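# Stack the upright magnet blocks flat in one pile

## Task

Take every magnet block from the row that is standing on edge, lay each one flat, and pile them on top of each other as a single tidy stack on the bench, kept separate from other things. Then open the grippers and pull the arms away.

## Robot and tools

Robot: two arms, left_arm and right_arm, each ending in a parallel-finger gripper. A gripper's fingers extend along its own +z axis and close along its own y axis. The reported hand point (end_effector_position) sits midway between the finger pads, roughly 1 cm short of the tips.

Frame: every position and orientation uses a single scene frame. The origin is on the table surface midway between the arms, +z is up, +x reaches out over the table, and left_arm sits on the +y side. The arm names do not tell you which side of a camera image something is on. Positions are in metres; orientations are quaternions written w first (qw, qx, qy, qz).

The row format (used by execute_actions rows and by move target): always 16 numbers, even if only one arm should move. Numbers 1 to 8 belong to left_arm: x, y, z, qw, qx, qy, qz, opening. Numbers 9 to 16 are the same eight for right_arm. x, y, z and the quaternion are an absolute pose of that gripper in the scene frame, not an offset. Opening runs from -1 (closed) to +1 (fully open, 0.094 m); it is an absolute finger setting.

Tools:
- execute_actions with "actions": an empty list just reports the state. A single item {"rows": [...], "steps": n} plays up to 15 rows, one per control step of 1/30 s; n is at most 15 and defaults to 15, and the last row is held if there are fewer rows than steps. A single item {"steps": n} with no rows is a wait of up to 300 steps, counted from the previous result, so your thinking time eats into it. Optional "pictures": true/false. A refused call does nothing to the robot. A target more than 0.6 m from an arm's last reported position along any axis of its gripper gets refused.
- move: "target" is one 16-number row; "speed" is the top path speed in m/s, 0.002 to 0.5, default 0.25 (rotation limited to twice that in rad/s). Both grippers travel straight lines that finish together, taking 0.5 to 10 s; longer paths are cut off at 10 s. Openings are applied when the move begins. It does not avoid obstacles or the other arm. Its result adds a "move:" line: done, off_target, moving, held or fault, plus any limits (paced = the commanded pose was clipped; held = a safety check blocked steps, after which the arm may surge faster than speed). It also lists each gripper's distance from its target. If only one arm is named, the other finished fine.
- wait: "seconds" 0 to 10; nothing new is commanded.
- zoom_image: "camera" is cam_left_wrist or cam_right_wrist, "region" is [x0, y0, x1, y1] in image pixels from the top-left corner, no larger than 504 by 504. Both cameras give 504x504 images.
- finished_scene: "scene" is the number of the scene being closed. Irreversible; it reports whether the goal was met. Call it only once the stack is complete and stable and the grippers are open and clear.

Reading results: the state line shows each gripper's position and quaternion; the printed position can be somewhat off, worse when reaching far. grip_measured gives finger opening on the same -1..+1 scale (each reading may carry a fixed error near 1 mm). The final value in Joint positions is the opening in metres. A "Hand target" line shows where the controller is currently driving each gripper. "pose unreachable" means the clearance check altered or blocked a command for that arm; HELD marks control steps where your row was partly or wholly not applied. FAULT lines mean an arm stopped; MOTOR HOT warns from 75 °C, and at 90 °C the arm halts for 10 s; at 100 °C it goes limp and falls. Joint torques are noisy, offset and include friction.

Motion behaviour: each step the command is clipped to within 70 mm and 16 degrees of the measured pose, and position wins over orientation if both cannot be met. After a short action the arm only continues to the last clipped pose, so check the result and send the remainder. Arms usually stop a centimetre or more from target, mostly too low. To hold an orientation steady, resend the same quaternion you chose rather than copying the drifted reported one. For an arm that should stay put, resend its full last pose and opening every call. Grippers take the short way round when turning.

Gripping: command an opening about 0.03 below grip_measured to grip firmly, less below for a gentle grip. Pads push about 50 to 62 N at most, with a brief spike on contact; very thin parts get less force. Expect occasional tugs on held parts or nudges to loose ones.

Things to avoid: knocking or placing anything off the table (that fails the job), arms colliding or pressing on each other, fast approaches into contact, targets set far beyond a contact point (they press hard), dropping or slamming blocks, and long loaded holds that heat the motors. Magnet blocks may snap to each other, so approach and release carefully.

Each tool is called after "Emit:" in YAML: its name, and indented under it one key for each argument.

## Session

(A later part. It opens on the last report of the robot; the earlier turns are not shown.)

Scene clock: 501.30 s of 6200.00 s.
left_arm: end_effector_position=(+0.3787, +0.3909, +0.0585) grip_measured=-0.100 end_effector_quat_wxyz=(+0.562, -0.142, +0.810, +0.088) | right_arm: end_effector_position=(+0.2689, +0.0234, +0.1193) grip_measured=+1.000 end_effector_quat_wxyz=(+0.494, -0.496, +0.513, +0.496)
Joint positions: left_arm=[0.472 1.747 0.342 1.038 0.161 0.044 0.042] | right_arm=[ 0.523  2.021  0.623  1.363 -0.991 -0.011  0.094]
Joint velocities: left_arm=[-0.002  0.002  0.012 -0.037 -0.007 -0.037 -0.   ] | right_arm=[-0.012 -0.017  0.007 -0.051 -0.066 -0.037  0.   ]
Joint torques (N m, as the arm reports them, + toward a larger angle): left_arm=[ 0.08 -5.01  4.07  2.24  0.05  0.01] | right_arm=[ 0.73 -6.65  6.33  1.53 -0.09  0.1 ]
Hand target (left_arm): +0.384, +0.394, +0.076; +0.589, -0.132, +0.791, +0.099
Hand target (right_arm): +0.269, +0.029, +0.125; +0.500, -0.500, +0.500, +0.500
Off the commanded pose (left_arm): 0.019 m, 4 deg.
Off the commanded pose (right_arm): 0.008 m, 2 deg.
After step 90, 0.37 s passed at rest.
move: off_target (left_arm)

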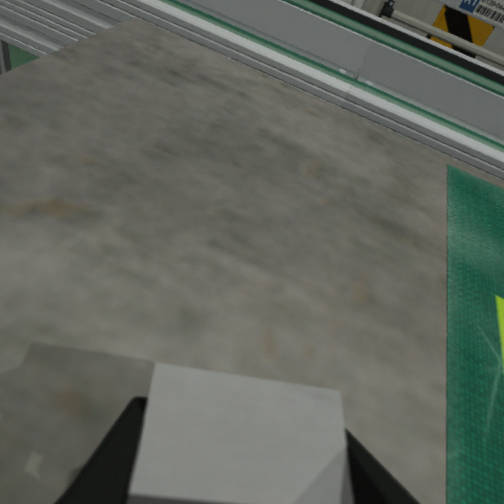

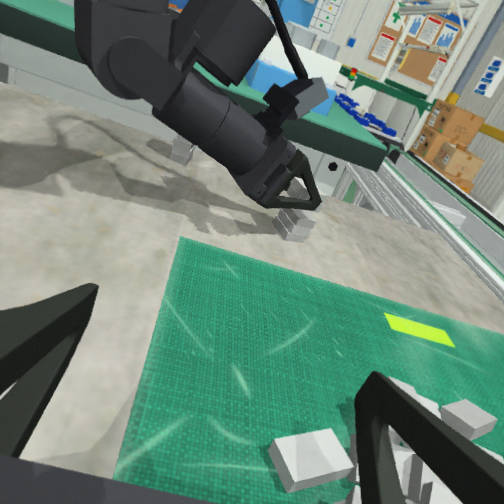

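Emit:
move:
  target: [0.382,0.4015,0.076,0.590,-0.132,0.790,0.099,-0.14,0.269,0.029,0.125,-0.5,0.5,-0.5,-0.5,1]
  speed: 0.02

Emit:
zoom_image:
  camera: "cam_right_wrist"
  region: [240, 130, 380, 270]

Scene clock: 517.03 s of 6200.00 s.
left_arm: end_effector_position=(+0.3757, +0.3952, +0.0571) grip_measured=-0.100 end_effector_quat_wxyz=(+0.559, -0.143, +0.812, +0.087) | right_arm: end_effector_position=(+0.2689, +0.0234, +0.1193) grip_measured=+1.000 end_effector_quat_wxyz=(+0.494, -0.496, +0.513, +0.496)
Joint positions: left_arm=[0.494 1.747 0.342 1.032 0.181 0.051 0.042] | right_arm=[ 0.523  2.021  0.623  1.363 -0.991 -0.011  0.094]
Joint velocities: left_arm=[-0.002 -0.002 -0.012  0.051  0.007  0.022 -0.   ] | right_arm=[-0.007 -0.017 -0.002 -0.007 -0.037 -0.007  0.   ]
Joint torques (N m, as the arm reports them, + toward a larger angle): left_arm=[ 1.07 -4.78  4.73  2.25  0.15  0.04] | right_arm=[ 0.91 -6.59  6.33  1.54 -0.1   0.11]
Hand target (left_arm): +0.382, +0.401, +0.076; +0.589, -0.132, +0.791, +0.099
Hand target (right_arm): +0.269, +0.029, +0.125; +0.500, -0.500, +0.500, +0.500
Off the commanded pose (left_arm): 0.021 m, 5 deg.
Off the commanded pose (right_arm): 0.008 m, 2 deg.
After step 90, 10.63 s passed at rest.
move: off_target (left_arm)

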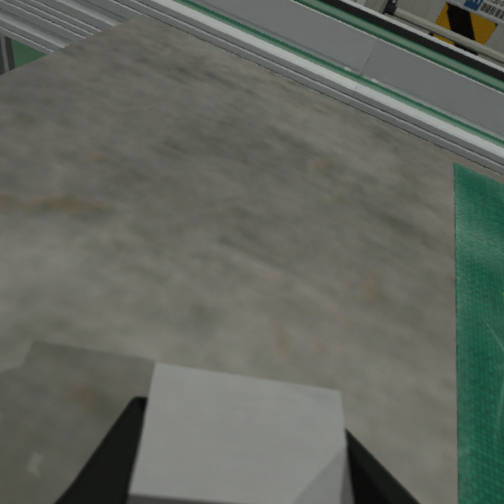

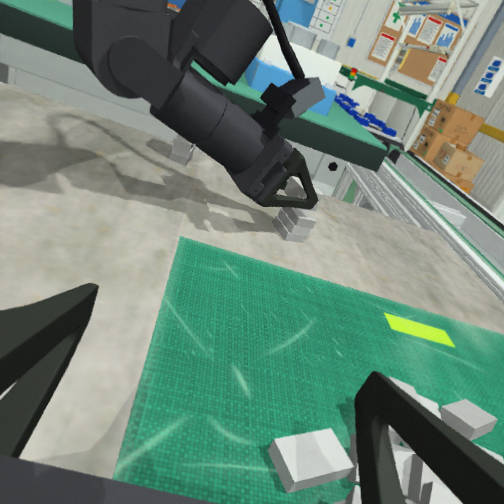

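Region (240, 130, 380, 270) of cam_right_wrist's 504x504 image, scaled by 3.600, with more detail than that image has.

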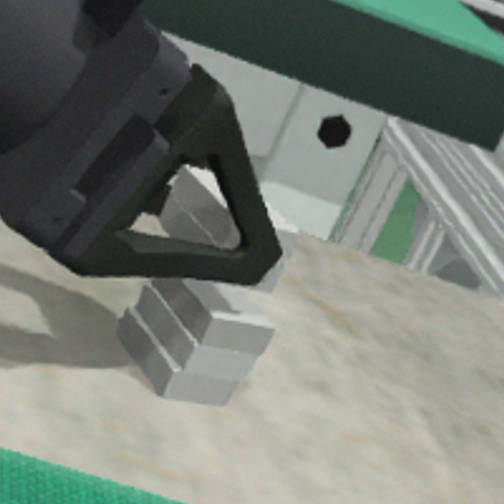

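Emit:
move:
  target: [0.382,0.400,0.067,0.590,-0.132,0.790,0.099,-0.14,0.269,0.029,0.125,-0.5,0.5,-0.5,-0.5,1]
  speed: 0.02

Emit:
zoom_image:
  camera: "cam_right_wrist"
  region: [240, 130, 380, 270]

Scene clock: 526.63 s of 6200.00 s.
left_arm: end_effector_position=(+0.3773, +0.3960, +0.0493) grip_measured=-0.100 end_effector_quat_wxyz=(+0.561, -0.142, +0.811, +0.088) | right_arm: end_effector_position=(+0.2689, +0.0234, +0.1193) grip_measured=+1.000 end_effector_quat_wxyz=(+0.494, -0.496, +0.513, +0.496)
Joint positions: left_arm=[0.494 1.807 0.342 1.096 0.182 0.051 0.042] | right_arm=[ 0.523  2.021  0.623  1.363 -0.991 -0.011  0.094]
Joint velocities: left_arm=[-0.007  0.007 -0.017  0.022  0.007 -0.007 -0.002] | right_arm=[-0.012  0.002  0.012  0.037  0.007 -0.037  0.   ]
Joint torques (N m, as the arm reports them, + toward a larger angle): left_arm=[ 0.48 -5.25  3.7   2.23  0.1   0.04] | right_arm=[ 0.84 -6.65  6.27  1.56 -0.08  0.13]
Hand target (left_arm): +0.382, +0.400, +0.067; +0.589, -0.132, +0.791, +0.099
Hand target (right_arm): +0.269, +0.029, +0.125; +0.500, -0.500, +0.500, +0.500
Off the commanded pose (left_arm): 0.019 m, 4 deg.
Off the commanded pose (right_arm): 0.008 m, 2 deg.
After step 90, 4.37 s passed at rest.
move: off_target (left_arm)

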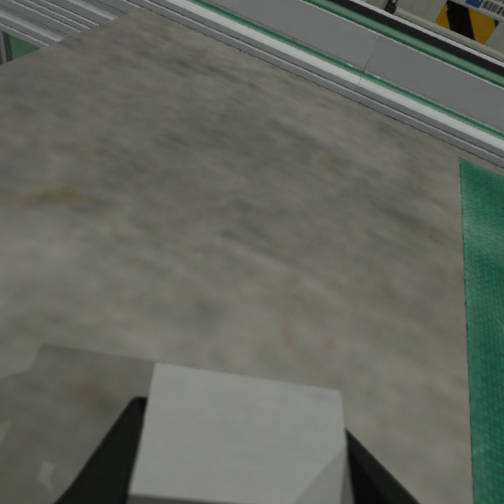

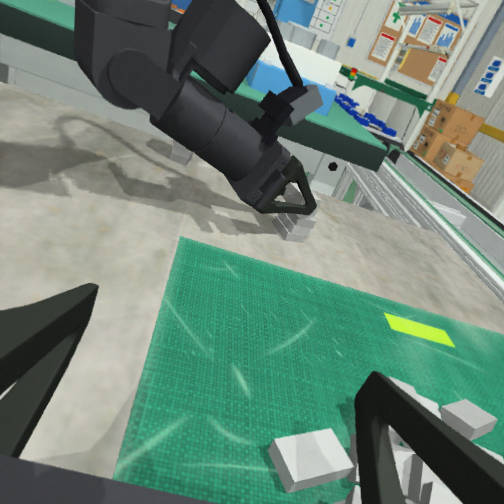

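Region (240, 130, 380, 270) of cam_right_wrist's 504x504 image, scaled by 3.600, with more detail than that image has.

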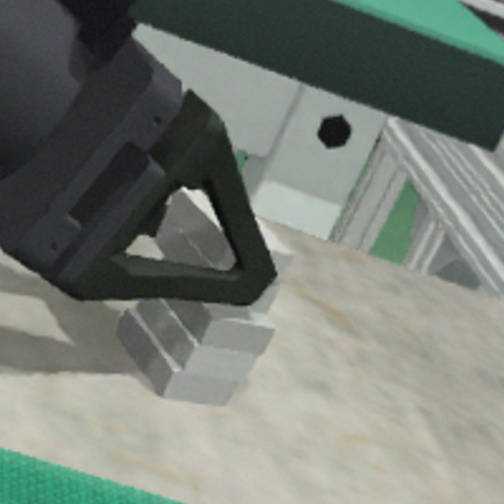

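Emit:
move:
  target: [0.3815,0.400,0.063,0.590,-0.132,0.790,0.099,-0.14,0.269,0.029,0.125,-0.5,0.5,-0.5,-0.5,1]
  speed: 0.01

Emit:
zoom_image:
  camera: "cam_right_wrist"
  region: [250, 150, 360, 260]

Scene clock: 536.00 s of 6200.00 s.
left_arm: end_effector_position=(+0.3781, +0.3964, +0.0468) grip_measured=-0.100 end_effector_quat_wxyz=(+0.563, -0.142, +0.809, +0.088) | right_arm: end_effector_position=(+0.2689, +0.0234, +0.1193) grip_measured=+1.000 end_effector_quat_wxyz=(+0.494, -0.496, +0.513, +0.496)
Joint positions: left_arm=[0.494 1.832 0.342 1.126 0.182 0.051 0.042] | right_arm=[ 0.523  2.021  0.623  1.363 -0.991 -0.011  0.094]
Joint velocities: left_arm=[ 0.007  0.012 -0.002 -0.007 -0.066  0.007 -0.001] | right_arm=[ 0.027  0.007  0.002  0.066  0.037 -0.037  0.   ]
Joint torques (N m, as the arm reports them, + toward a larger angle): left_arm=[ 0.59 -5.35  3.35  2.26  0.11  0.02] | right_arm=[ 0.8  -6.62  6.31  1.53 -0.09  0.11]
Hand target (left_arm): +0.381, +0.400, +0.063; +0.589, -0.132, +0.791, +0.099
Hand target (right_arm): +0.269, +0.029, +0.125; +0.500, -0.500, +0.500, +0.500
Off the commanded pose (left_arm): 0.017 m, 4 deg.
Off the commanded pose (right_arm): 0.008 m, 2 deg.
After step 90, 2.43 s passed at rest.
move: off_target (left_arm)

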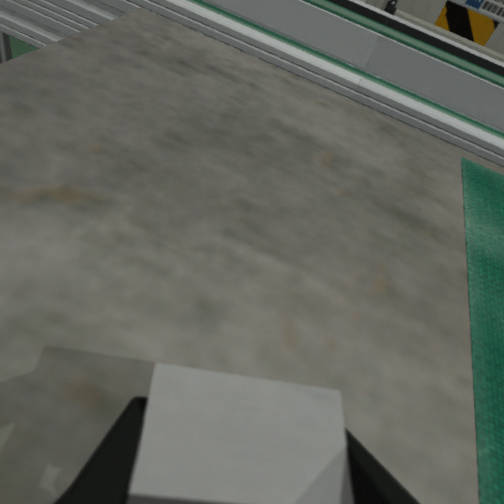

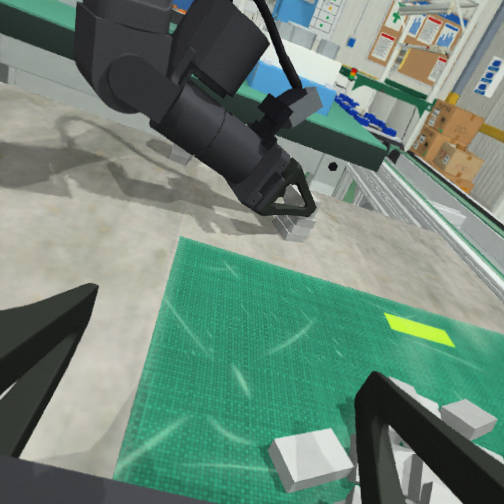

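Region (250, 150, 360, 260) of cam_right_wrist's 504x504 image, scaled by 4.582, with more detail than that image has.

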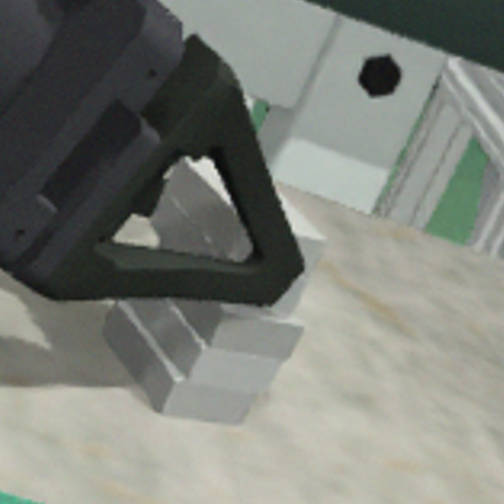

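Emit:
execute_actions:
  actions:
    - {"rows": [[0.381,0.400,0.062,0.590,-0.132,0.790,0.099,-0.14,0.269,0.029,0.125,-0.5,0.5,-0.5,-0.5,1],[0.381,0.400,0.0615,0.590,-0.132,0.790,0.099,-0.14,0.269,0.029,0.125,-0.5,0.5,-0.5,-0.5,1],[0.381,0.400,0.061,0.590,-0.132,0.790,0.099,-0.14,0.269,0.029,0.125,-0.5,0.5,-0.5,-0.5,1],[0.381,0.400,0.0605,0.590,-0.132,0.790,0.099,-0.14,0.269,0.029,0.125,-0.5,0.5,-0.5,-0.5,1],[0.381,0.400,0.060,0.590,-0.132,0.790,0.099,-0.14,0.269,0.029,0.125,-0.5,0.5,-0.5,-0.5,1]], "steps": 15}

Emit:
zoom_image:
  camera: "cam_right_wrist"
  region: [250, 150, 360, 260]

Scene clock: 548.17 s of 6200.00 s.
left_arm: end_effector_position=(+0.3786, +0.3967, +0.0448) grip_measured=-0.100 end_effector_quat_wxyz=(+0.564, -0.141, +0.808, +0.089) | right_arm: end_effector_position=(+0.2689, +0.0234, +0.1193) grip_measured=+1.000 end_effector_quat_wxyz=(+0.494, -0.496, +0.513, +0.496)
Joint positions: left_arm=[0.494 1.851 0.342 1.149 0.182 0.051 0.042] | right_arm=[ 0.523  2.021  0.623  1.363 -0.991 -0.011  0.094]
Joint velocities: left_arm=[-0.002  0.007 -0.017  0.007 -0.022  0.022  0.   ] | right_arm=[-0.007  0.007 -0.012 -0.007 -0.007 -0.066  0.   ]
Joint torques (N m, as the arm reports them, + toward a larger angle): left_arm=[ 0.66 -5.39  2.97  2.25  0.12  0.04] | right_arm=[ 0.75 -6.63  6.26  1.53 -0.07  0.11]
Hand target (left_arm): +0.381, +0.400, +0.060; +0.589, -0.132, +0.791, +0.099
Hand target (right_arm): +0.269, +0.029, +0.125; +0.500, -0.500, +0.500, +0.500
Off the commanded pose (left_arm): 0.016 m, 4 deg.
Off the commanded pose (right_arm): 0.008 m, 2 deg.
Steps of this call (steps 1 to 90: nothing new was sent; then 8.67 s passed at rest; steps 91 to 105: all 15 steps of this action). Readings (end_effector_position):
91: left_arm (+0.3782, +0.3965, +0.0470) | right_arm (+0.2689, +0.0234, +0.1193)
92: left_arm (+0.3783, +0.3965, +0.0473) | right_arm (+0.2689, +0.0234, +0.1193)
94: left_arm (+0.3785, +0.3967, +0.0471) | right_arm (+0.2689, +0.0234, +0.1193)
98: left_arm (+0.3785, +0.3967, +0.0449) | right_arm (+0.2689, +0.0234, +0.1193)
105: the state above

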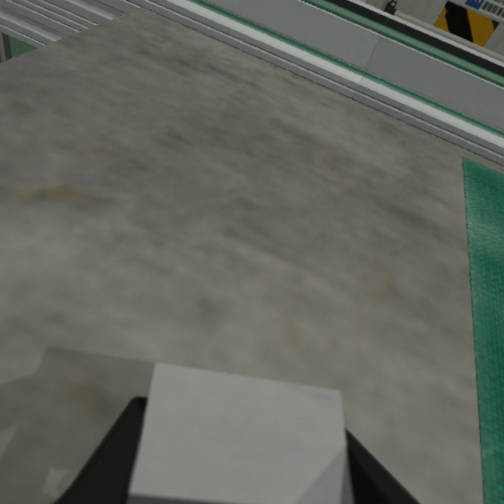

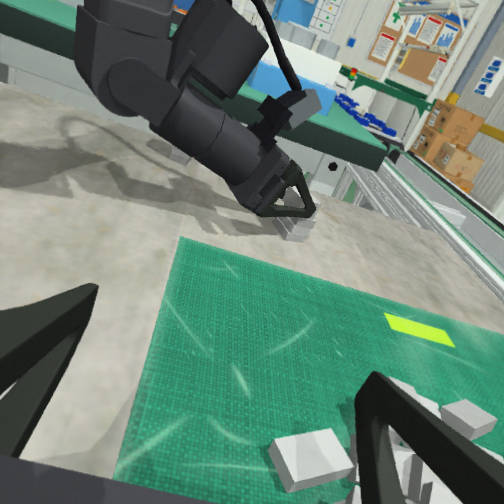

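Region (250, 150, 360, 260) of cam_right_wrist's 504x504 image, scaled by 4.582, with more detail than that image has.

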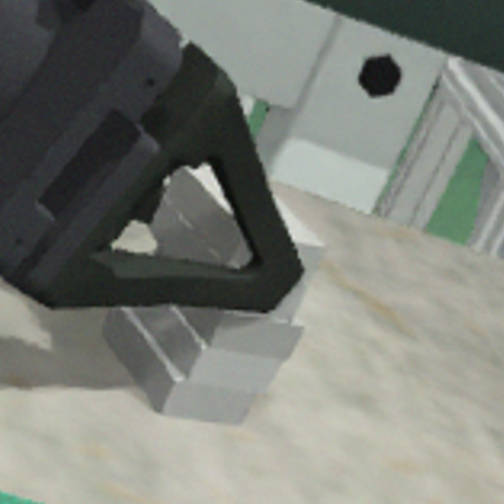

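Emit:
execute_actions:
  actions:
    - {"rows": [[0.381,0.400,0.060,0.590,-0.132,0.790,0.099,-0.11,0.269,0.029,0.125,-0.5,0.5,-0.5,-0.5,1],[0.381,0.400,0.060,0.590,-0.132,0.790,0.099,-0.11,0.269,0.029,0.125,-0.5,0.5,-0.5,-0.5,1],[0.381,0.400,0.060,0.590,-0.132,0.790,0.099,-0.10,0.269,0.029,0.125,-0.5,0.5,-0.5,-0.5,1],[0.381,0.400,0.060,0.590,-0.132,0.790,0.099,-0.10,0.269,0.029,0.125,-0.5,0.5,-0.5,-0.5,1],[0.381,0.400,0.060,0.590,-0.132,0.790,0.099,-0.09,0.269,0.029,0.125,-0.5,0.5,-0.5,-0.5,1],[0.381,0.400,0.060,0.590,-0.132,0.790,0.099,-0.09,0.269,0.029,0.125,-0.5,0.5,-0.5,-0.5,1],[0.381,0.400,0.060,0.590,-0.132,0.790,0.099,-0.08,0.269,0.029,0.125,-0.5,0.5,-0.5,-0.5,1],[0.381,0.400,0.060,0.590,-0.132,0.790,0.099,-0.08,0.269,0.029,0.125,-0.5,0.5,-0.5,-0.5,1],[0.381,0.400,0.060,0.590,-0.132,0.790,0.099,-0.06,0.269,0.029,0.125,-0.5,0.5,-0.5,-0.5,1],[0.381,0.400,0.060,0.590,-0.132,0.790,0.099,-0.06,0.269,0.029,0.125,-0.5,0.5,-0.5,-0.5,1],[0.381,0.400,0.060,0.590,-0.132,0.790,0.099,-0.03,0.269,0.029,0.125,-0.5,0.5,-0.5,-0.5,1],[0.381,0.400,0.060,0.590,-0.132,0.790,0.099,0.0,0.269,0.029,0.125,-0.5,0.5,-0.5,-0.5,1],[0.381,0.400,0.060,0.590,-0.132,0.790,0.099,0.05,0.269,0.029,0.125,-0.5,0.5,-0.5,-0.5,1],[0.381,0.400,0.060,0.590,-0.132,0.790,0.099,0.15,0.269,0.029,0.125,-0.5,0.5,-0.5,-0.5,1],[0.381,0.400,0.060,0.590,-0.132,0.790,0.099,0.3,0.269,0.029,0.125,-0.5,0.5,-0.5,-0.5,1]], "steps": 15}
  pictures: false

Emit:
move:
  target: [0.381,0.400,0.135,0.590,-0.132,0.790,0.099,0.45,0.269,0.029,0.125,-0.5,0.5,-0.5,-0.5,1]
  speed: 0.12

Emit:
zoom_image:
  camera: "cam_right_wrist"
  region: [240, 140, 360, 260]

Scene clock: 560.60 s of 6200.00 s.
left_arm: end_effector_position=(+0.3808, +0.3980, +0.0520) grip_measured=+0.232 end_effector_quat_wxyz=(+0.576, -0.138, +0.800, +0.093) | right_arm: end_effector_position=(+0.2689, +0.0234, +0.1193) grip_measured=+1.000 end_effector_quat_wxyz=(+0.494, -0.496, +0.513, +0.496)
Joint positions: left_arm=[0.494 1.851 0.342 1.18  0.182 0.051 0.058] | right_arm=[ 0.523  2.021  0.623  1.363 -0.991 -0.011  0.094]
Joint velocities: left_arm=[-0.017  0.012 -0.002  0.11  -0.007  0.037  0.132] | right_arm=[-0.012  0.002  0.002 -0.022 -0.022 -0.037  0.   ]
Joint torques (N m, as the arm reports them, + toward a larger angle): left_arm=[ 0.69 -5.35  2.97  1.89  0.12  0.04] | right_arm=[ 0.73 -6.59  6.42  1.52 -0.1   0.12]
Hand target (left_arm): +0.381, +0.400, +0.060; +0.590, -0.132, +0.790, +0.099
Hand target (right_arm): +0.269, +0.029, +0.125; +0.500, -0.500, +0.500, +0.500
Off the commanded pose (left_arm): 0.008 m, 2 deg.
Off the commanded pose (right_arm): 0.008 m, 2 deg.
Steps of this call (steps 1 to 90: nothing new was sent; then 8.93 s passed at rest; steps 91 to 105: all 15 steps of this action). Readings (end_effector_position):
91: left_arm (+0.3786, +0.3967, +0.0449) | right_arm (+0.2689, +0.0234, +0.1193)
92: left_arm (+0.3786, +0.3967, +0.0449) | right_arm (+0.2689, +0.0234, +0.1193)
94: left_arm (+0.3786, +0.3967, +0.0449) | right_arm (+0.2689, +0.0234, +0.1193)
98: left_arm (+0.3786, +0.3967, +0.0449) | right_arm (+0.2689, +0.0234, +0.1193)
105: the state above

Scene clock: 562.23 s of 6200.00 s.
left_arm: end_effector_position=(+0.3757, +0.3951, +0.1158) grip_measured=+0.448 end_effector_quat_wxyz=(+0.570, -0.140, +0.805, +0.091) | right_arm: end_effector_position=(+0.2689, +0.0234, +0.1193) grip_measured=+1.000 end_effector_quat_wxyz=(+0.494, -0.496, +0.513, +0.496)
Joint positions: left_arm=[0.494 1.45  0.408 0.695 0.182 0.051 0.068] | right_arm=[ 0.523  2.021  0.623  1.363 -0.991 -0.011  0.094]
Joint velocities: left_arm=[ 0.002 -0.022 -0.002 -0.007 -0.007  0.037  0.001] | right_arm=[-0.002  0.002 -0.002 -0.007  0.007 -0.066  0.   ]
Joint torques (N m, as the arm reports them, + toward a larger angle): left_arm=[ 0.63 -5.85  7.93  1.64  0.12  0.03] | right_arm=[ 0.8  -6.62  6.32  1.54 -0.09  0.11]
Hand target (left_arm): +0.381, +0.400, +0.137; +0.590, -0.132, +0.790, +0.099
Hand target (right_arm): +0.269, +0.029, +0.125; +0.500, -0.500, +0.500, +0.500
Off the commanded pose (left_arm): 0.021 m, 3 deg.
Off the commanded pose (right_arm): 0.008 m, 2 deg.
move: off_target (left_arm)

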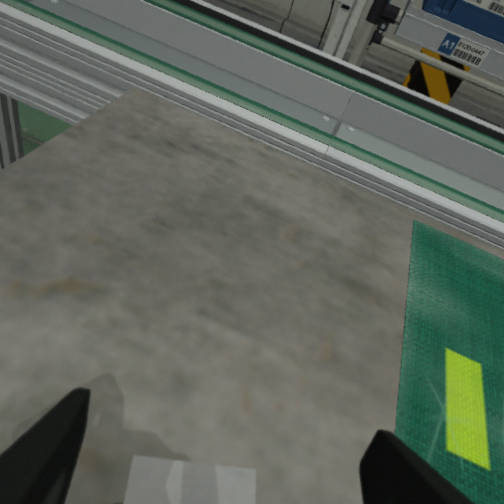

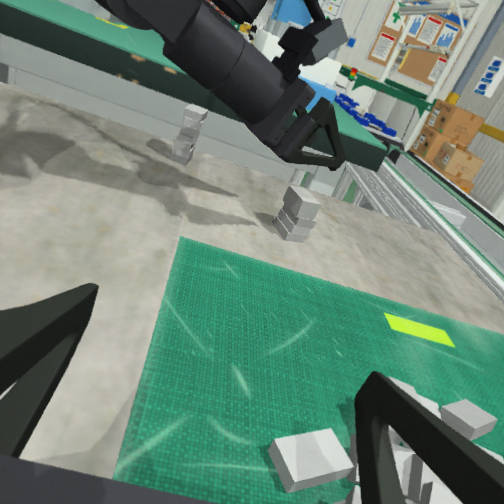

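Region (240, 140, 360, 260) of cam_right_wrist's 504x504 image, scaled by 4.200, with more detail than that image has.

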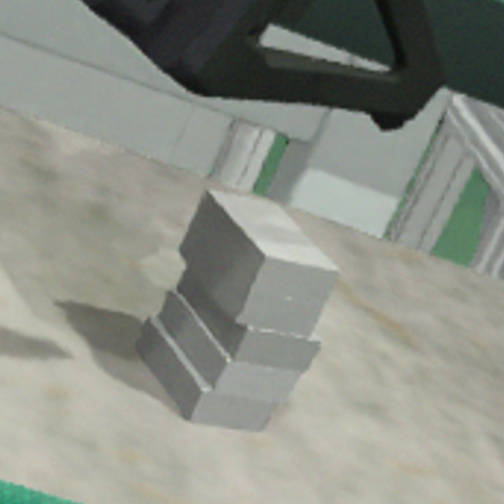

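Emit:
move:
  target: [0.385,0.399,0.14,0,0.5807,0.8141,0,0.2,0.269,0.029,0.125,-0.5,0.5,-0.5,-0.5,1]
  speed: 0.2

Scene clock: 571.80 s of 6200.00 s.
left_arm: end_effector_position=(+0.3788, +0.3998, +0.1331) grip_measured=+0.202 end_effector_quat_wxyz=(-0.010, +0.575, +0.818, -0.001) | right_arm: end_effector_position=(+0.2689, +0.0234, +0.1193) grip_measured=+1.000 end_effector_quat_wxyz=(+0.494, -0.496, +0.513, +0.496)
Joint positions: left_arm=[ 0.412  2.103  2.004 -1.483 -0.017  1.667  0.056] | right_arm=[ 0.523  2.021  0.623  1.363 -0.991 -0.011  0.094]
Joint velocities: left_arm=[-0.007  0.002 -0.017  0.022 -0.022  0.022  0.001] | right_arm=[ 0.012 -0.007  0.002 -0.066 -0.051 -0.022  0.   ]
Joint torques (N m, as the arm reports them, + toward a larger angle): left_arm=[-0.82 -9.61  8.34  0.08 -0.01  0.05] | right_arm=[ 0.81 -6.67  6.4   1.53 -0.08  0.12]
Hand target (left_arm): +0.382, +0.397, +0.141; -0.008, +0.582, +0.813, +0.006
Hand target (right_arm): +0.269, +0.029, +0.125; +0.500, -0.500, +0.500, +0.500
Off the commanded pose (left_arm): 0.009 m, 1 deg.
Off the commanded pose (right_arm): 0.008 m, 2 deg.
After step 90, 1.20 s passed at rest.
move: done

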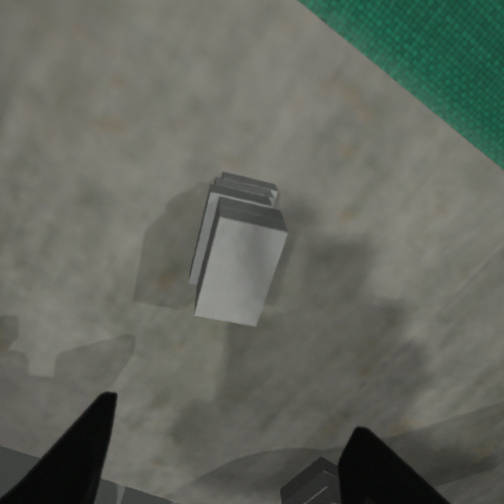

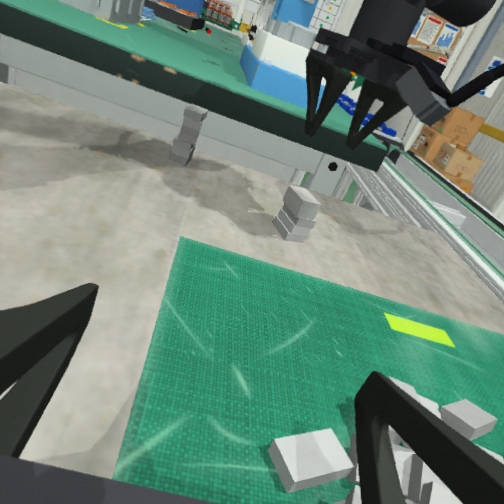

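Emit:
move:
  target: [0.381,0.390,0.095,0,0.5807,0.8141,0,0.2,0.269,0.029,0.125,-0.5,0.5,-0.5,-0.5,1]
  speed: 0.12

Emit:
zoom_image:
  camera: "cam_right_wrist"
  region: [235, 110, 385, 260]

Scene clock: 585.23 s of 6200.00 s.
left_arm: end_effector_position=(+0.3749, +0.3955, +0.0837) grip_measured=+0.202 end_effector_quat_wxyz=(-0.018, +0.578, +0.816, -0.014) | right_arm: end_effector_position=(+0.2689, +0.0234, +0.1193) grip_measured=+1.000 end_effector_quat_wxyz=(+0.494, -0.496, +0.513, +0.496)
Joint positions: left_arm=[ 0.406  2.103  1.807 -1.316 -0.018  1.667  0.056] | right_arm=[ 0.523  2.021  0.623  1.363 -0.991 -0.011  0.094]
Joint velocities: left_arm=[-0.002 -0.012 -0.002 -0.066 -0.051  0.022 -0.   ] | right_arm=[-0.022  0.017  0.007 -0.022 -0.007  0.007  0.   ]
Joint torques (N m, as the arm reports them, + toward a larger angle): left_arm=[ -1.04 -12.14   5.65   0.28   0.18  -0.07] | right_arm=[ 0.77 -6.59  6.27  1.52 -0.08  0.09]
Hand target (left_arm): +0.381, +0.390, +0.095; -0.000, +0.581, +0.814, -0.000
Hand target (right_arm): +0.269, +0.029, +0.125; +0.500, -0.500, +0.500, +0.500
Off the commanded pose (left_arm): 0.014 m, 3 deg.
Off the commanded pose (right_arm): 0.008 m, 2 deg.
After step 90, 9.43 s passed at rest.
move: off_target (left_arm)

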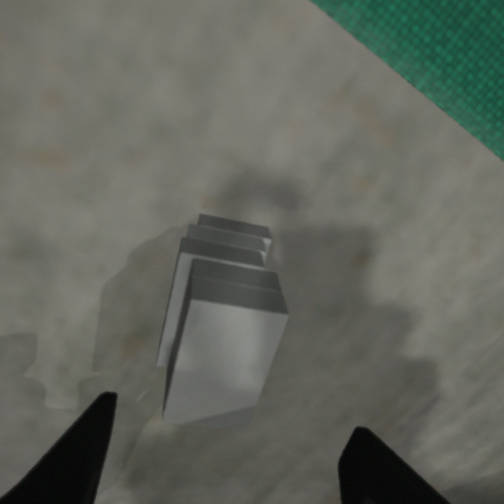

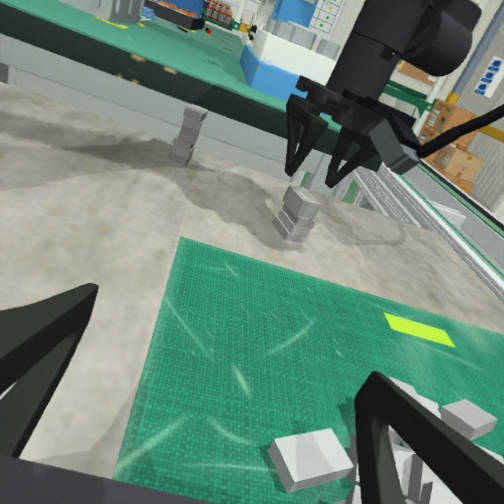

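Region (235, 110, 385, 260) of cam_right_wrist's 504x504 image, scaled by 3.360, with more detail than that image has.

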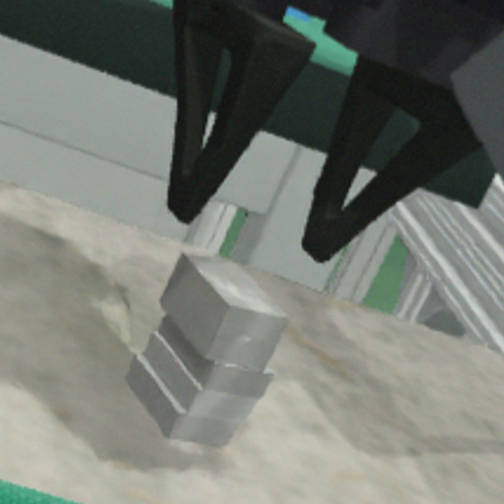

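Emit:
move:
  target: [0.391,0.384,0.098,0,0.5807,0.8141,0,0.2,0.269,0.029,0.125,-0.5,0.5,-0.5,-0.5,1]
  speed: 0.05

Scene clock: 599.70 s of 6200.00 s.
left_arm: end_effector_position=(+0.3842, +0.3888, +0.0887) grip_measured=+0.202 end_effector_quat_wxyz=(-0.013, +0.580, +0.815, -0.004) | right_arm: end_effector_position=(+0.2689, +0.0234, +0.1193) grip_measured=+1.000 end_effector_quat_wxyz=(+0.494, -0.496, +0.513, +0.496)
Joint positions: left_arm=[ 0.381  2.103  1.827 -1.315 -0.017  1.647  0.056] | right_arm=[ 0.523  2.021  0.623  1.363 -0.991 -0.011  0.094]
Joint velocities: left_arm=[ 0.007  0.007  0.007  0.022 -0.037 -0.051  0.   ] | right_arm=[ 0.002 -0.002 -0.022 -0.007 -0.007 -0.051  0.   ]
Joint torques (N m, as the arm reports them, + toward a larger angle): left_arm=[ -0.93 -10.02   8.46   0.11   0.18  -0.08] | right_arm=[ 0.79 -6.65  6.34  1.55 -0.1   0.13]
Hand target (left_arm): +0.391, +0.384, +0.098; +0.000, +0.581, +0.814, +0.000
Hand target (right_arm): +0.269, +0.029, +0.125; +0.500, -0.500, +0.500, +0.500
Off the commanded pose (left_arm): 0.012 m, 2 deg.
Off the commanded pose (right_arm): 0.008 m, 2 deg.
After step 90, 10.67 s passed at rest.
move: off_target (left_arm)

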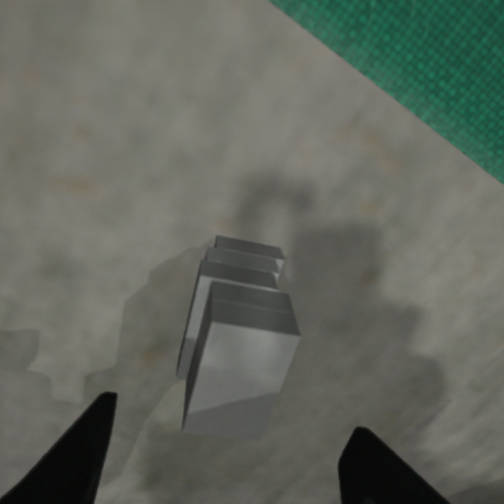

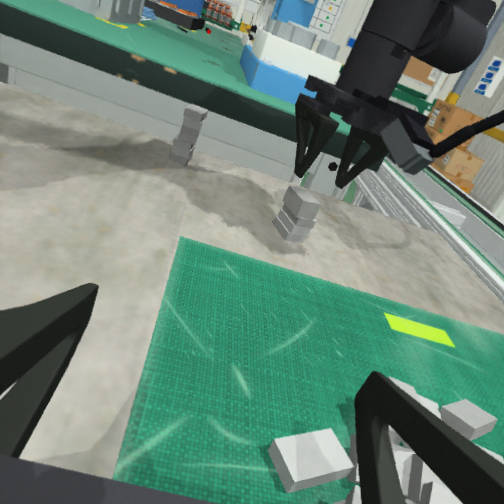

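Emit:
move:
  target: [0.389,0.386,0.035,0,0.5807,0.8141,0,0.2,0.269,0.029,0.125,-0.5,0.5,-0.5,-0.5,1]
  speed: 0.08

Emit:
zoom_image:
  camera: "cam_right_wrist"
  region: [235, 130, 375, 270]

Scene clock: 607.27 s of 6200.00 s.
left_arm: end_effector_position=(+0.3845, +0.3889, +0.0327) grip_measured=+0.202 end_effector_quat_wxyz=(-0.012, +0.579, +0.815, -0.003) | right_arm: end_effector_position=(+0.2689, +0.0234, +0.1193) grip_measured=+1.000 end_effector_quat_wxyz=(+0.494, -0.496, +0.513, +0.496)
Joint positions: left_arm=[ 0.381  2.134  1.651 -1.105 -0.017  1.646  0.056] | right_arm=[ 0.523  2.021  0.623  1.363 -0.991 -0.011  0.094]
Joint velocities: left_arm=[-0.002 -0.002 -0.002 -0.007 -0.022  0.022  0.001] | right_arm=[-0.002  0.007 -0.012  0.007 -0.007  0.022  0.   ]
Joint torques (N m, as the arm reports them, + toward a larger angle): left_arm=[ -0.44 -10.13   5.57   0.31   0.16  -0.03] | right_arm=[ 0.76 -6.51  6.33  1.53 -0.09  0.12]
Hand target (left_arm): +0.389, +0.386, +0.035; -0.000, +0.581, +0.814, -0.000
Hand target (right_arm): +0.269, +0.029, +0.125; +0.500, -0.500, +0.500, +0.500
Off the commanded pose (left_arm): 0.006 m, 1 deg.
Off the commanded pose (right_arm): 0.008 m, 2 deg.
After step 90, 3.37 s passed at rest.
move: done

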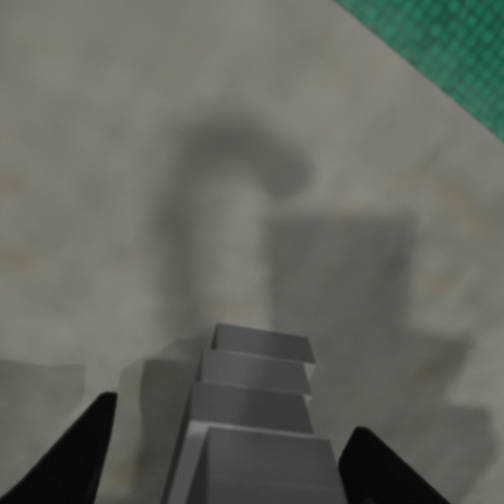

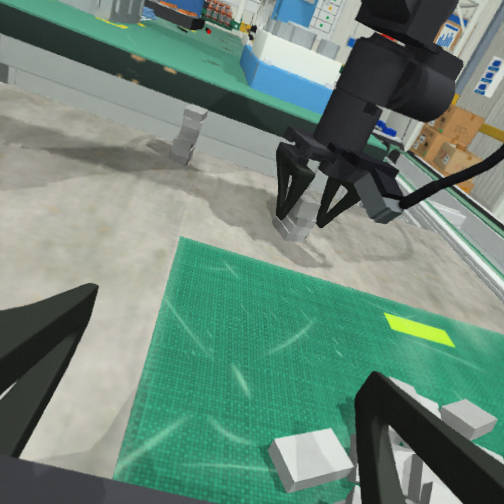

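Region (235, 130, 375, 270) of cam_right_wrist's 504x504 image, scaled by 3.600, with more detail than that image has.

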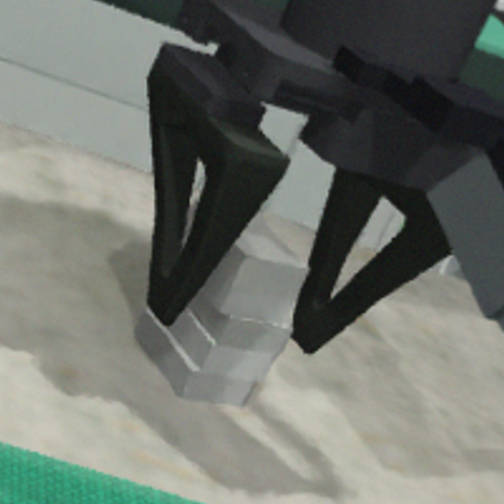

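Emit:
move:
  target: [0.390,0.3865,0.018,0,0.5807,0.8141,0,0.2,0.269,0.029,0.125,-0.5,0.5,-0.5,-0.5,1]
  speed: 0.05

Emit:
zoom_image:
  camera: "cam_right_wrist"
  region: [235, 130, 375, 270]

Scene clock: 611.73 s of 6200.00 s.
left_arm: end_effector_position=(+0.3858, +0.3894, +0.0168) grip_measured=+0.202 end_effector_quat_wxyz=(-0.011, +0.579, +0.815, -0.002) | right_arm: end_effector_position=(+0.2689, +0.0234, +0.1193) grip_measured=+1.000 end_effector_quat_wxyz=(+0.494, -0.496, +0.513, +0.496)
Joint positions: left_arm=[ 0.381  2.153  1.616 -1.048 -0.017  1.646  0.056] | right_arm=[ 0.523  2.021  0.623  1.363 -0.991 -0.011  0.094]
Joint velocities: left_arm=[ 0.007  0.007 -0.007 -0.007  0.007 -0.022 -0.001] | right_arm=[-0.022  0.017 -0.012 -0.051  0.037 -0.007  0.   ]
Joint torques (N m, as the arm reports them, + toward a larger angle): left_arm=[ -0.32 -10.1    5.54   0.3    0.16   0.01] | right_arm=[ 0.7  -6.55  6.37  1.53 -0.08  0.11]
Hand target (left_arm): +0.390, +0.387, +0.018; -0.000, +0.581, +0.814, -0.000
Hand target (right_arm): +0.269, +0.029, +0.125; +0.500, -0.500, +0.500, +0.500
Off the commanded pose (left_arm): 0.005 m, 1 deg.
Off the commanded pose (right_arm): 0.008 m, 2 deg.
After step 90, 0.60 s passed at rest.
move: done

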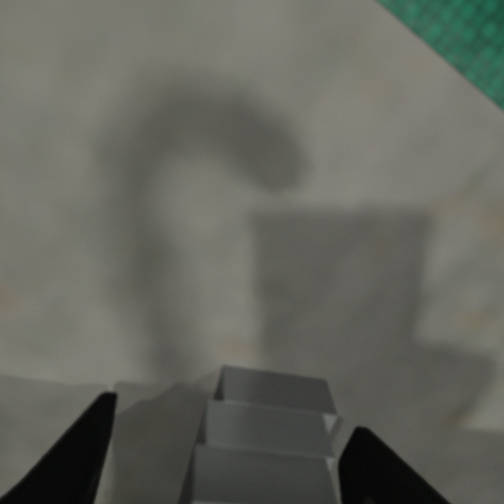

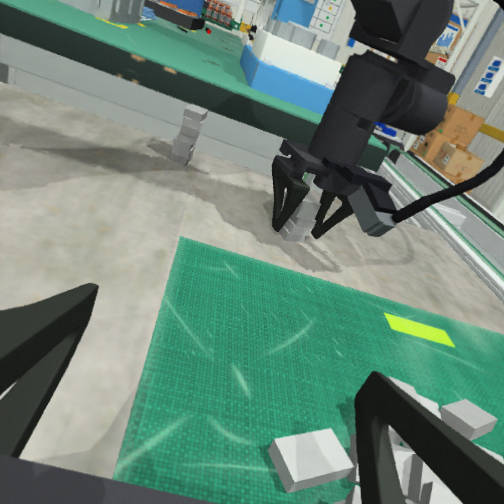

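Region (235, 130, 375, 270) of cam_right_wrist's 504x504 image, scaled by 3.600, with more detail than that image has.

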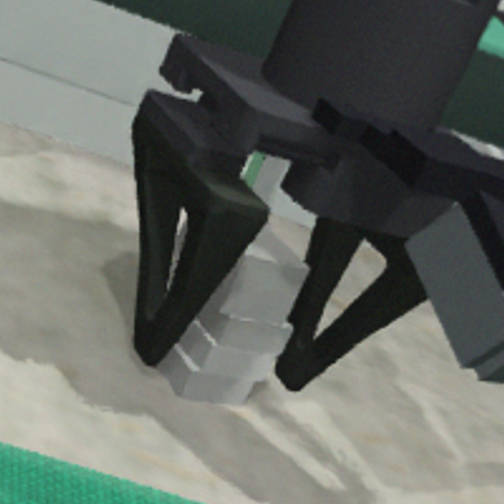

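Emit:
execute_actions:
  actions:
    - {"rows": [[0.390,0.3865,0.018,0,0.5807,0.8141,0,0.1,0.269,0.029,0.125,-0.5,0.5,-0.5,-0.5,1],[0.390,0.3865,0.018,0,0.5807,0.8141,0,0.05,0.269,0.029,0.125,-0.5,0.5,-0.5,-0.5,1],[0.390,0.3865,0.018,0,0.5807,0.8141,0,0.0,0.269,0.029,0.125,-0.5,0.5,-0.5,-0.5,1],[0.390,0.3865,0.018,0,0.5807,0.8141,0,-0.05,0.269,0.029,0.125,-0.5,0.5,-0.5,-0.5,1],[0.390,0.3865,0.018,0,0.5807,0.8141,0,-0.1,0.269,0.029,0.125,-0.5,0.5,-0.5,-0.5,1],[0.390,0.3865,0.018,0,0.5807,0.8141,0,-0.15,0.269,0.029,0.125,-0.5,0.5,-0.5,-0.5,1],[0.390,0.3865,0.018,0,0.5807,0.8141,0,-0.19,0.269,0.029,0.125,-0.5,0.5,-0.5,-0.5,1],[0.390,0.3865,0.018,0,0.5807,0.8141,0,-0.23,0.269,0.029,0.125,-0.5,0.5,-0.5,-0.5,1],[0.390,0.3865,0.018,0,0.5807,0.8141,0,-0.27,0.269,0.029,0.125,-0.5,0.5,-0.5,-0.5,1],[0.390,0.3865,0.018,0,0.5807,0.8141,0,-0.31,0.269,0.029,0.125,-0.5,0.5,-0.5,-0.5,1],[0.390,0.3865,0.018,0,0.5807,0.8141,0,-0.35,0.269,0.029,0.125,-0.5,0.5,-0.5,-0.5,1],[0.390,0.3865,0.018,0,0.5807,0.8141,0,-0.38,0.269,0.029,0.125,-0.5,0.5,-0.5,-0.5,1],[0.390,0.3865,0.018,0,0.5807,0.8141,0,-0.41,0.269,0.029,0.125,-0.5,0.5,-0.5,-0.5,1],[0.390,0.3865,0.018,0,0.5807,0.8141,0,-0.43,0.269,0.029,0.125,-0.5,0.5,-0.5,-0.5,1],[0.390,0.3865,0.018,0,0.5807,0.8141,0,-0.45,0.269,0.029,0.125,-0.5,0.5,-0.5,-0.5,1]], "steps": 15}
  pictures: false

Emit:
execute_actions:
  actions:
    - {"rows": [[0.390,0.3865,0.018,0,0.5807,0.8141,0,-0.46,0.269,0.029,0.125,-0.5,0.5,-0.5,-0.5,1],[0.390,0.3865,0.018,0,0.5807,0.8141,0,-0.46,0.269,0.029,0.125,-0.5,0.5,-0.5,-0.5,1],[0.390,0.3865,0.018,0,0.5807,0.8141,0,-0.47,0.269,0.029,0.125,-0.5,0.5,-0.5,-0.5,1],[0.390,0.3865,0.018,0,0.5807,0.8141,0,-0.47,0.269,0.029,0.125,-0.5,0.5,-0.5,-0.5,1],[0.390,0.3865,0.018,0,0.5807,0.8141,0,-0.48,0.269,0.029,0.125,-0.5,0.5,-0.5,-0.5,1],[0.390,0.3865,0.018,0,0.5807,0.8141,0,-0.48,0.269,0.029,0.125,-0.5,0.5,-0.5,-0.5,1],[0.390,0.3865,0.018,0,0.5807,0.8141,0,-0.49,0.269,0.029,0.125,-0.5,0.5,-0.5,-0.5,1]], "steps": 12}

Emit:
zoom_image:
  camera: "cam_right_wrist"
  region: [235, 130, 375, 270]

Scene clock: 627.17 s of 6200.00 s.
left_arm: end_effector_position=(+0.3840, +0.3886, +0.0168) grip_measured=-0.439 end_effector_quat_wxyz=(-0.013, +0.579, +0.815, -0.005) | right_arm: end_effector_position=(+0.2689, +0.0234, +0.1193) grip_measured=+1.000 end_effector_quat_wxyz=(+0.494, -0.496, +0.513, +0.496)
Joint positions: left_arm=[ 0.381  2.153  1.616 -1.056 -0.017  1.646  0.026] | right_arm=[ 0.523  2.021  0.623  1.363 -0.991 -0.011  0.094]
Joint velocities: left_arm=[-0.002 -0.002 -0.007 -0.051 -0.037 -0.007 -0.017] | right_arm=[-0.032 -0.017 -0.007 -0.007  0.022 -0.037  0.   ]
Joint torques (N m, as the arm reports them, + toward a larger angle): left_arm=[ -0.31 -10.12   5.48   0.43   0.15  -0.03] | right_arm=[ 0.71 -6.6   6.33  1.54 -0.07  0.12]
Hand target (left_arm): +0.390, +0.387, +0.018; -0.000, +0.581, +0.814, -0.000
Hand target (right_arm): +0.269, +0.029, +0.125; +0.500, -0.500, +0.500, +0.500
Off the commanded pose (left_arm): 0.006 m, 2 deg.
Off the commanded pose (right_arm): 0.008 m, 2 deg.
Steps of this call (steps 1 to 90: nothing new was sent; then 11.93 s passed at rest; steps 91 to 105: all 15 steps of this action). Readings (end_effector_position):
91: left_arm (+0.3861, +0.3896, +0.0168) | right_arm (+0.2689, +0.0234, +0.1193)
92: left_arm (+0.3861, +0.3896, +0.0168) | right_arm (+0.2689, +0.0234, +0.1193)
94: left_arm (+0.3861, +0.3896, +0.0168) | right_arm (+0.2689, +0.0234, +0.1193)
98: left_arm (+0.3856, +0.3894, +0.0168) | right_arm (+0.2689, +0.0234, +0.1193)
105: the state above

Scene clock: 627.57 s of 6200.00 s.
left_arm: end_effector_position=(+0.3839, +0.3886, +0.0168) grip_measured=-0.472 end_effector_quat_wxyz=(-0.013, +0.579, +0.815, -0.005) | right_arm: end_effector_position=(+0.2689, +0.0234, +0.1193) grip_measured=+1.000 end_effector_quat_wxyz=(+0.494, -0.496, +0.513, +0.496)
Joint positions: left_arm=[ 0.381  2.153  1.616 -1.056 -0.017  1.646  0.025] | right_arm=[ 0.523  2.021  0.623  1.363 -0.991 -0.011  0.094]
Joint velocities: left_arm=[-0.002 -0.002 -0.002 -0.081  0.037 -0.037  0.   ] | right_arm=[-0.017 -0.022 -0.012 -0.022 -0.007 -0.022  0.   ]
Joint torques (N m, as the arm reports them, + toward a larger angle): left_arm=[ -0.36 -10.15   5.52   0.39   0.16  -0.02] | right_arm=[ 0.8  -6.65  6.26  1.53 -0.06  0.11]
Hand target (left_arm): +0.390, +0.387, +0.018; -0.000, +0.581, +0.814, -0.000
Hand target (right_arm): +0.269, +0.029, +0.125; +0.500, -0.500, +0.500, +0.500
Off the commanded pose (left_arm): 0.007 m, 2 deg.
Off the commanded pose (right_arm): 0.008 m, 2 deg.
Steps of this call (steps 1 to 12: all 12 steps of this action). Readings (end_effector_position):
1: left_arm (+0.3839, +0.3886, +0.0168) | right_arm (+0.2689, +0.0234, +0.1193)
2: left_arm (+0.3839, +0.3886, +0.0168) | right_arm (+0.2689, +0.0234, +0.1193)
4: left_arm (+0.3839, +0.3886, +0.0168) | right_arm (+0.2689, +0.0234, +0.1193)
8: left_arm (+0.3839, +0.3886, +0.0168) | right_arm (+0.2689, +0.0234, +0.1193)
12: the state above

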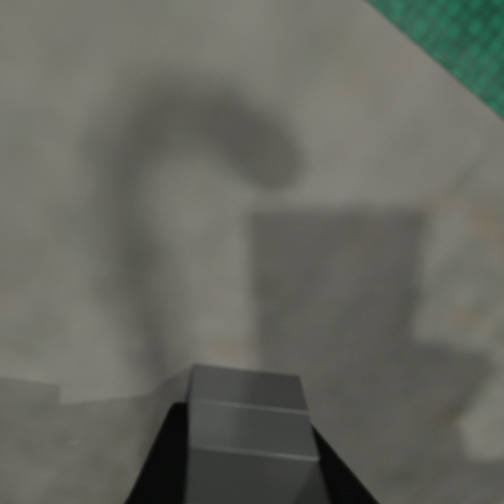

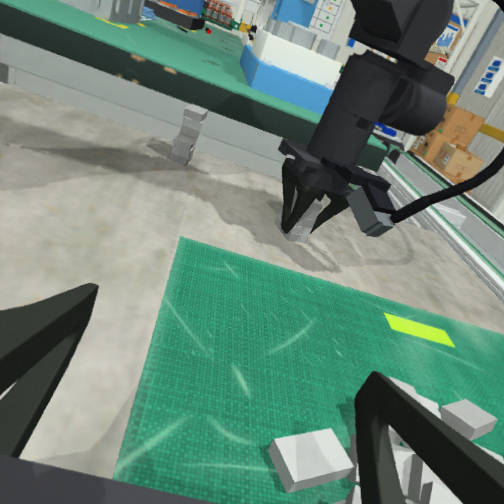

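Region (235, 130, 375, 270) of cam_right_wrist's 504x504 image, scaled by 3.600, with more detail than that image has.

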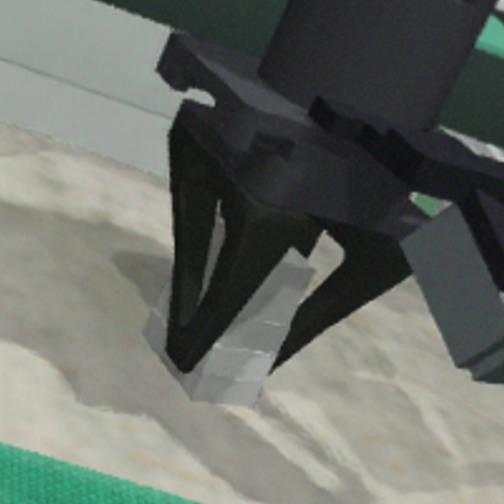

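Emit:
execute_actions:
  actions:
    - {"rows": [[0.389,0.3875,0.018,0,0.5807,0.8141,0,-0.475,0.269,0.029,0.125,-0.5,0.5,-0.5,-0.5,1],[0.389,0.3875,0.018,0,0.5807,0.8141,0,-0.47,0.269,0.029,0.125,-0.5,0.5,-0.5,-0.5,1],[0.389,0.3875,0.018,0,0.5807,0.8141,0,-0.465,0.269,0.029,0.125,-0.5,0.5,-0.5,-0.5,1],[0.389,0.3875,0.018,0,0.5807,0.8141,0,-0.46,0.269,0.029,0.125,-0.5,0.5,-0.5,-0.5,1],[0.389,0.3875,0.018,0,0.5807,0.8141,0,-0.45,0.269,0.029,0.125,-0.5,0.5,-0.5,-0.5,1],[0.389,0.3875,0.018,0,0.5807,0.8141,0,-0.44,0.269,0.029,0.125,-0.5,0.5,-0.5,-0.5,1],[0.389,0.3875,0.018,0,0.5807,0.8141,0,-0.43,0.269,0.029,0.125,-0.5,0.5,-0.5,-0.5,1],[0.389,0.3875,0.018,0,0.5807,0.8141,0,-0.41,0.269,0.029,0.125,-0.5,0.5,-0.5,-0.5,1],[0.389,0.3875,0.018,0,0.5807,0.8141,0,-0.38,0.269,0.029,0.125,-0.5,0.5,-0.5,-0.5,1],[0.389,0.3875,0.018,0,0.5807,0.8141,0,-0.34,0.269,0.029,0.125,-0.5,0.5,-0.5,-0.5,1],[0.389,0.3875,0.018,0,0.5807,0.8141,0,-0.28,0.269,0.029,0.125,-0.5,0.5,-0.5,-0.5,1],[0.389,0.3875,0.018,0,0.5807,0.8141,0,-0.2,0.269,0.029,0.125,-0.5,0.5,-0.5,-0.5,1],[0.389,0.3875,0.018,0,0.5807,0.8141,0,-0.1,0.269,0.029,0.125,-0.5,0.5,-0.5,-0.5,1],[0.389,0.3875,0.018,0,0.5807,0.8141,0,0.0,0.269,0.029,0.125,-0.5,0.5,-0.5,-0.5,1],[0.389,0.3875,0.018,0,0.5807,0.8141,0,0.1,0.269,0.029,0.125,-0.5,0.5,-0.5,-0.5,1]], "steps": 15}
  pictures: false

Emit:
move:
  target: [0.389,0.3875,0.105,0,0.5807,0.8141,0,0.1,0.269,0.029,0.125,-0.5,0.5,-0.5,-0.5,1]
  speed: 0.12

Emit:
zoom_image:
  camera: "cam_right_wrist"
  region: [240, 140, 360, 260]

Scene clock: 638.73 s of 6200.00 s.
left_arm: end_effector_position=(+0.3859, +0.3895, +0.0168) grip_measured=+0.052 end_effector_quat_wxyz=(-0.011, +0.579, +0.815, -0.002) | right_arm: end_effector_position=(+0.2689, +0.0234, +0.1193) grip_measured=+1.000 end_effector_quat_wxyz=(+0.494, -0.496, +0.513, +0.496)
Joint positions: left_arm=[ 0.381  2.153  1.616 -1.048 -0.017  1.646  0.049] | right_arm=[ 0.523  2.021  0.623  1.363 -0.991 -0.011  0.094]
Joint velocities: left_arm=[ 0.017 -0.007  0.012  0.051 -0.007  0.037  0.091] | right_arm=[ 0.012  0.007 -0.012 -0.081  0.007 -0.007  0.   ]
Joint torques (N m, as the arm reports them, + toward a larger angle): left_arm=[ -0.09 -10.39   5.22   0.33   0.17   0.01] | right_arm=[ 0.75 -6.62  6.3   1.54 -0.1   0.12]
Hand target (left_arm): +0.389, +0.387, +0.018; -0.000, +0.581, +0.814, -0.000
Hand target (right_arm): +0.269, +0.029, +0.125; +0.500, -0.500, +0.500, +0.500
Off the commanded pose (left_arm): 0.004 m, 1 deg.
Off the commanded pose (right_arm): 0.008 m, 2 deg.
Steps of this call (steps 1 to 90: nothing new was sent; then 7.67 s passed at rest; steps 91 to 105: all 15 steps of this action). Readings (end_effector_position):
91: left_arm (+0.3839, +0.3886, +0.0168) | right_arm (+0.2689, +0.0234, +0.1193)
92: left_arm (+0.3839, +0.3886, +0.0168) | right_arm (+0.2689, +0.0234, +0.1193)
94: left_arm (+0.3839, +0.3886, +0.0168) | right_arm (+0.2689, +0.0234, +0.1193)
98: left_arm (+0.3841, +0.3887, +0.0168) | right_arm (+0.2689, +0.0234, +0.1193)
105: the state above

Scene clock: 640.33 s of 6200.00 s.
left_arm: end_effector_position=(+0.3846, +0.3889, +0.0880) grip_measured=+0.098 end_effector_quat_wxyz=(-0.017, +0.579, +0.815, -0.011) | right_arm: end_effector_position=(+0.2689, +0.0234, +0.1193) grip_measured=+1.000 end_effector_quat_wxyz=(+0.494, -0.496, +0.513, +0.496)
Joint positions: left_arm=[ 0.381  2.122  1.853 -1.338 -0.017  1.646  0.052] | right_arm=[ 0.523  2.021  0.623  1.363 -0.991 -0.011  0.094]
Joint velocities: left_arm=[-0.002  0.002  0.002 -0.037  0.022 -0.022 -0.   ] | right_arm=[-0.007 -0.012 -0.002 -0.051 -0.051 -0.037  0.   ]
Joint torques (N m, as the arm reports them, + toward a larger angle): left_arm=[ -0.11 -11.93   8.17   0.05   0.14   0.01] | right_arm=[ 0.83 -6.61  6.35  1.53 -0.08  0.1 ]
Hand target (left_arm): +0.389, +0.387, +0.105; +0.000, +0.581, +0.814, +0.000
Hand target (right_arm): +0.269, +0.029, +0.125; +0.500, -0.500, +0.500, +0.500
Off the commanded pose (left_arm): 0.018 m, 2 deg.
Off the commanded pose (right_arm): 0.008 m, 2 deg.
move: off_target (left_arm)

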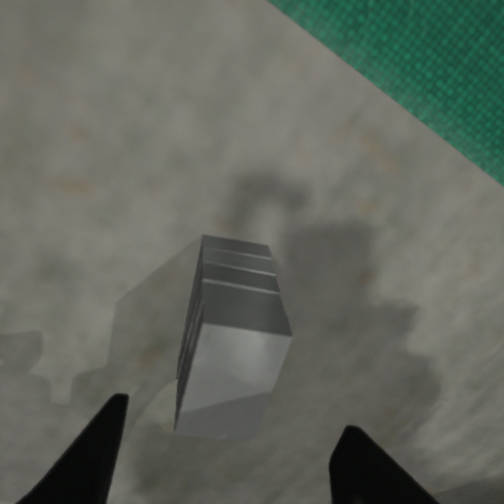

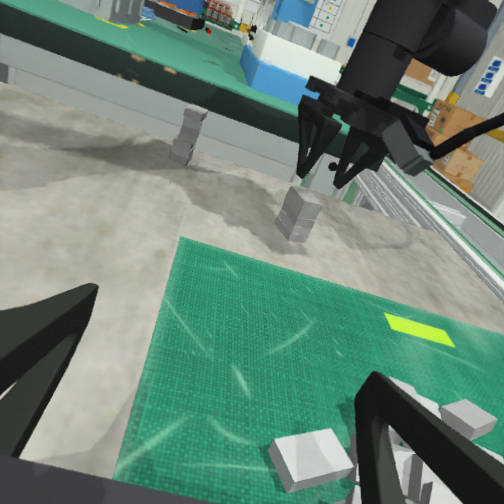

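Region (240, 140, 360, 260) of cam_right_wrist's 504x504 image, scaled by 4.200, with more detail than that image has.

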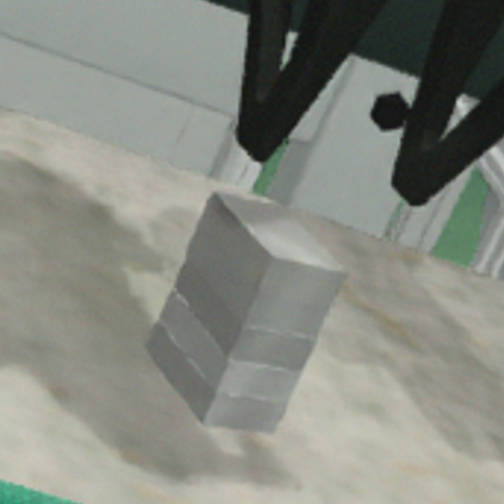

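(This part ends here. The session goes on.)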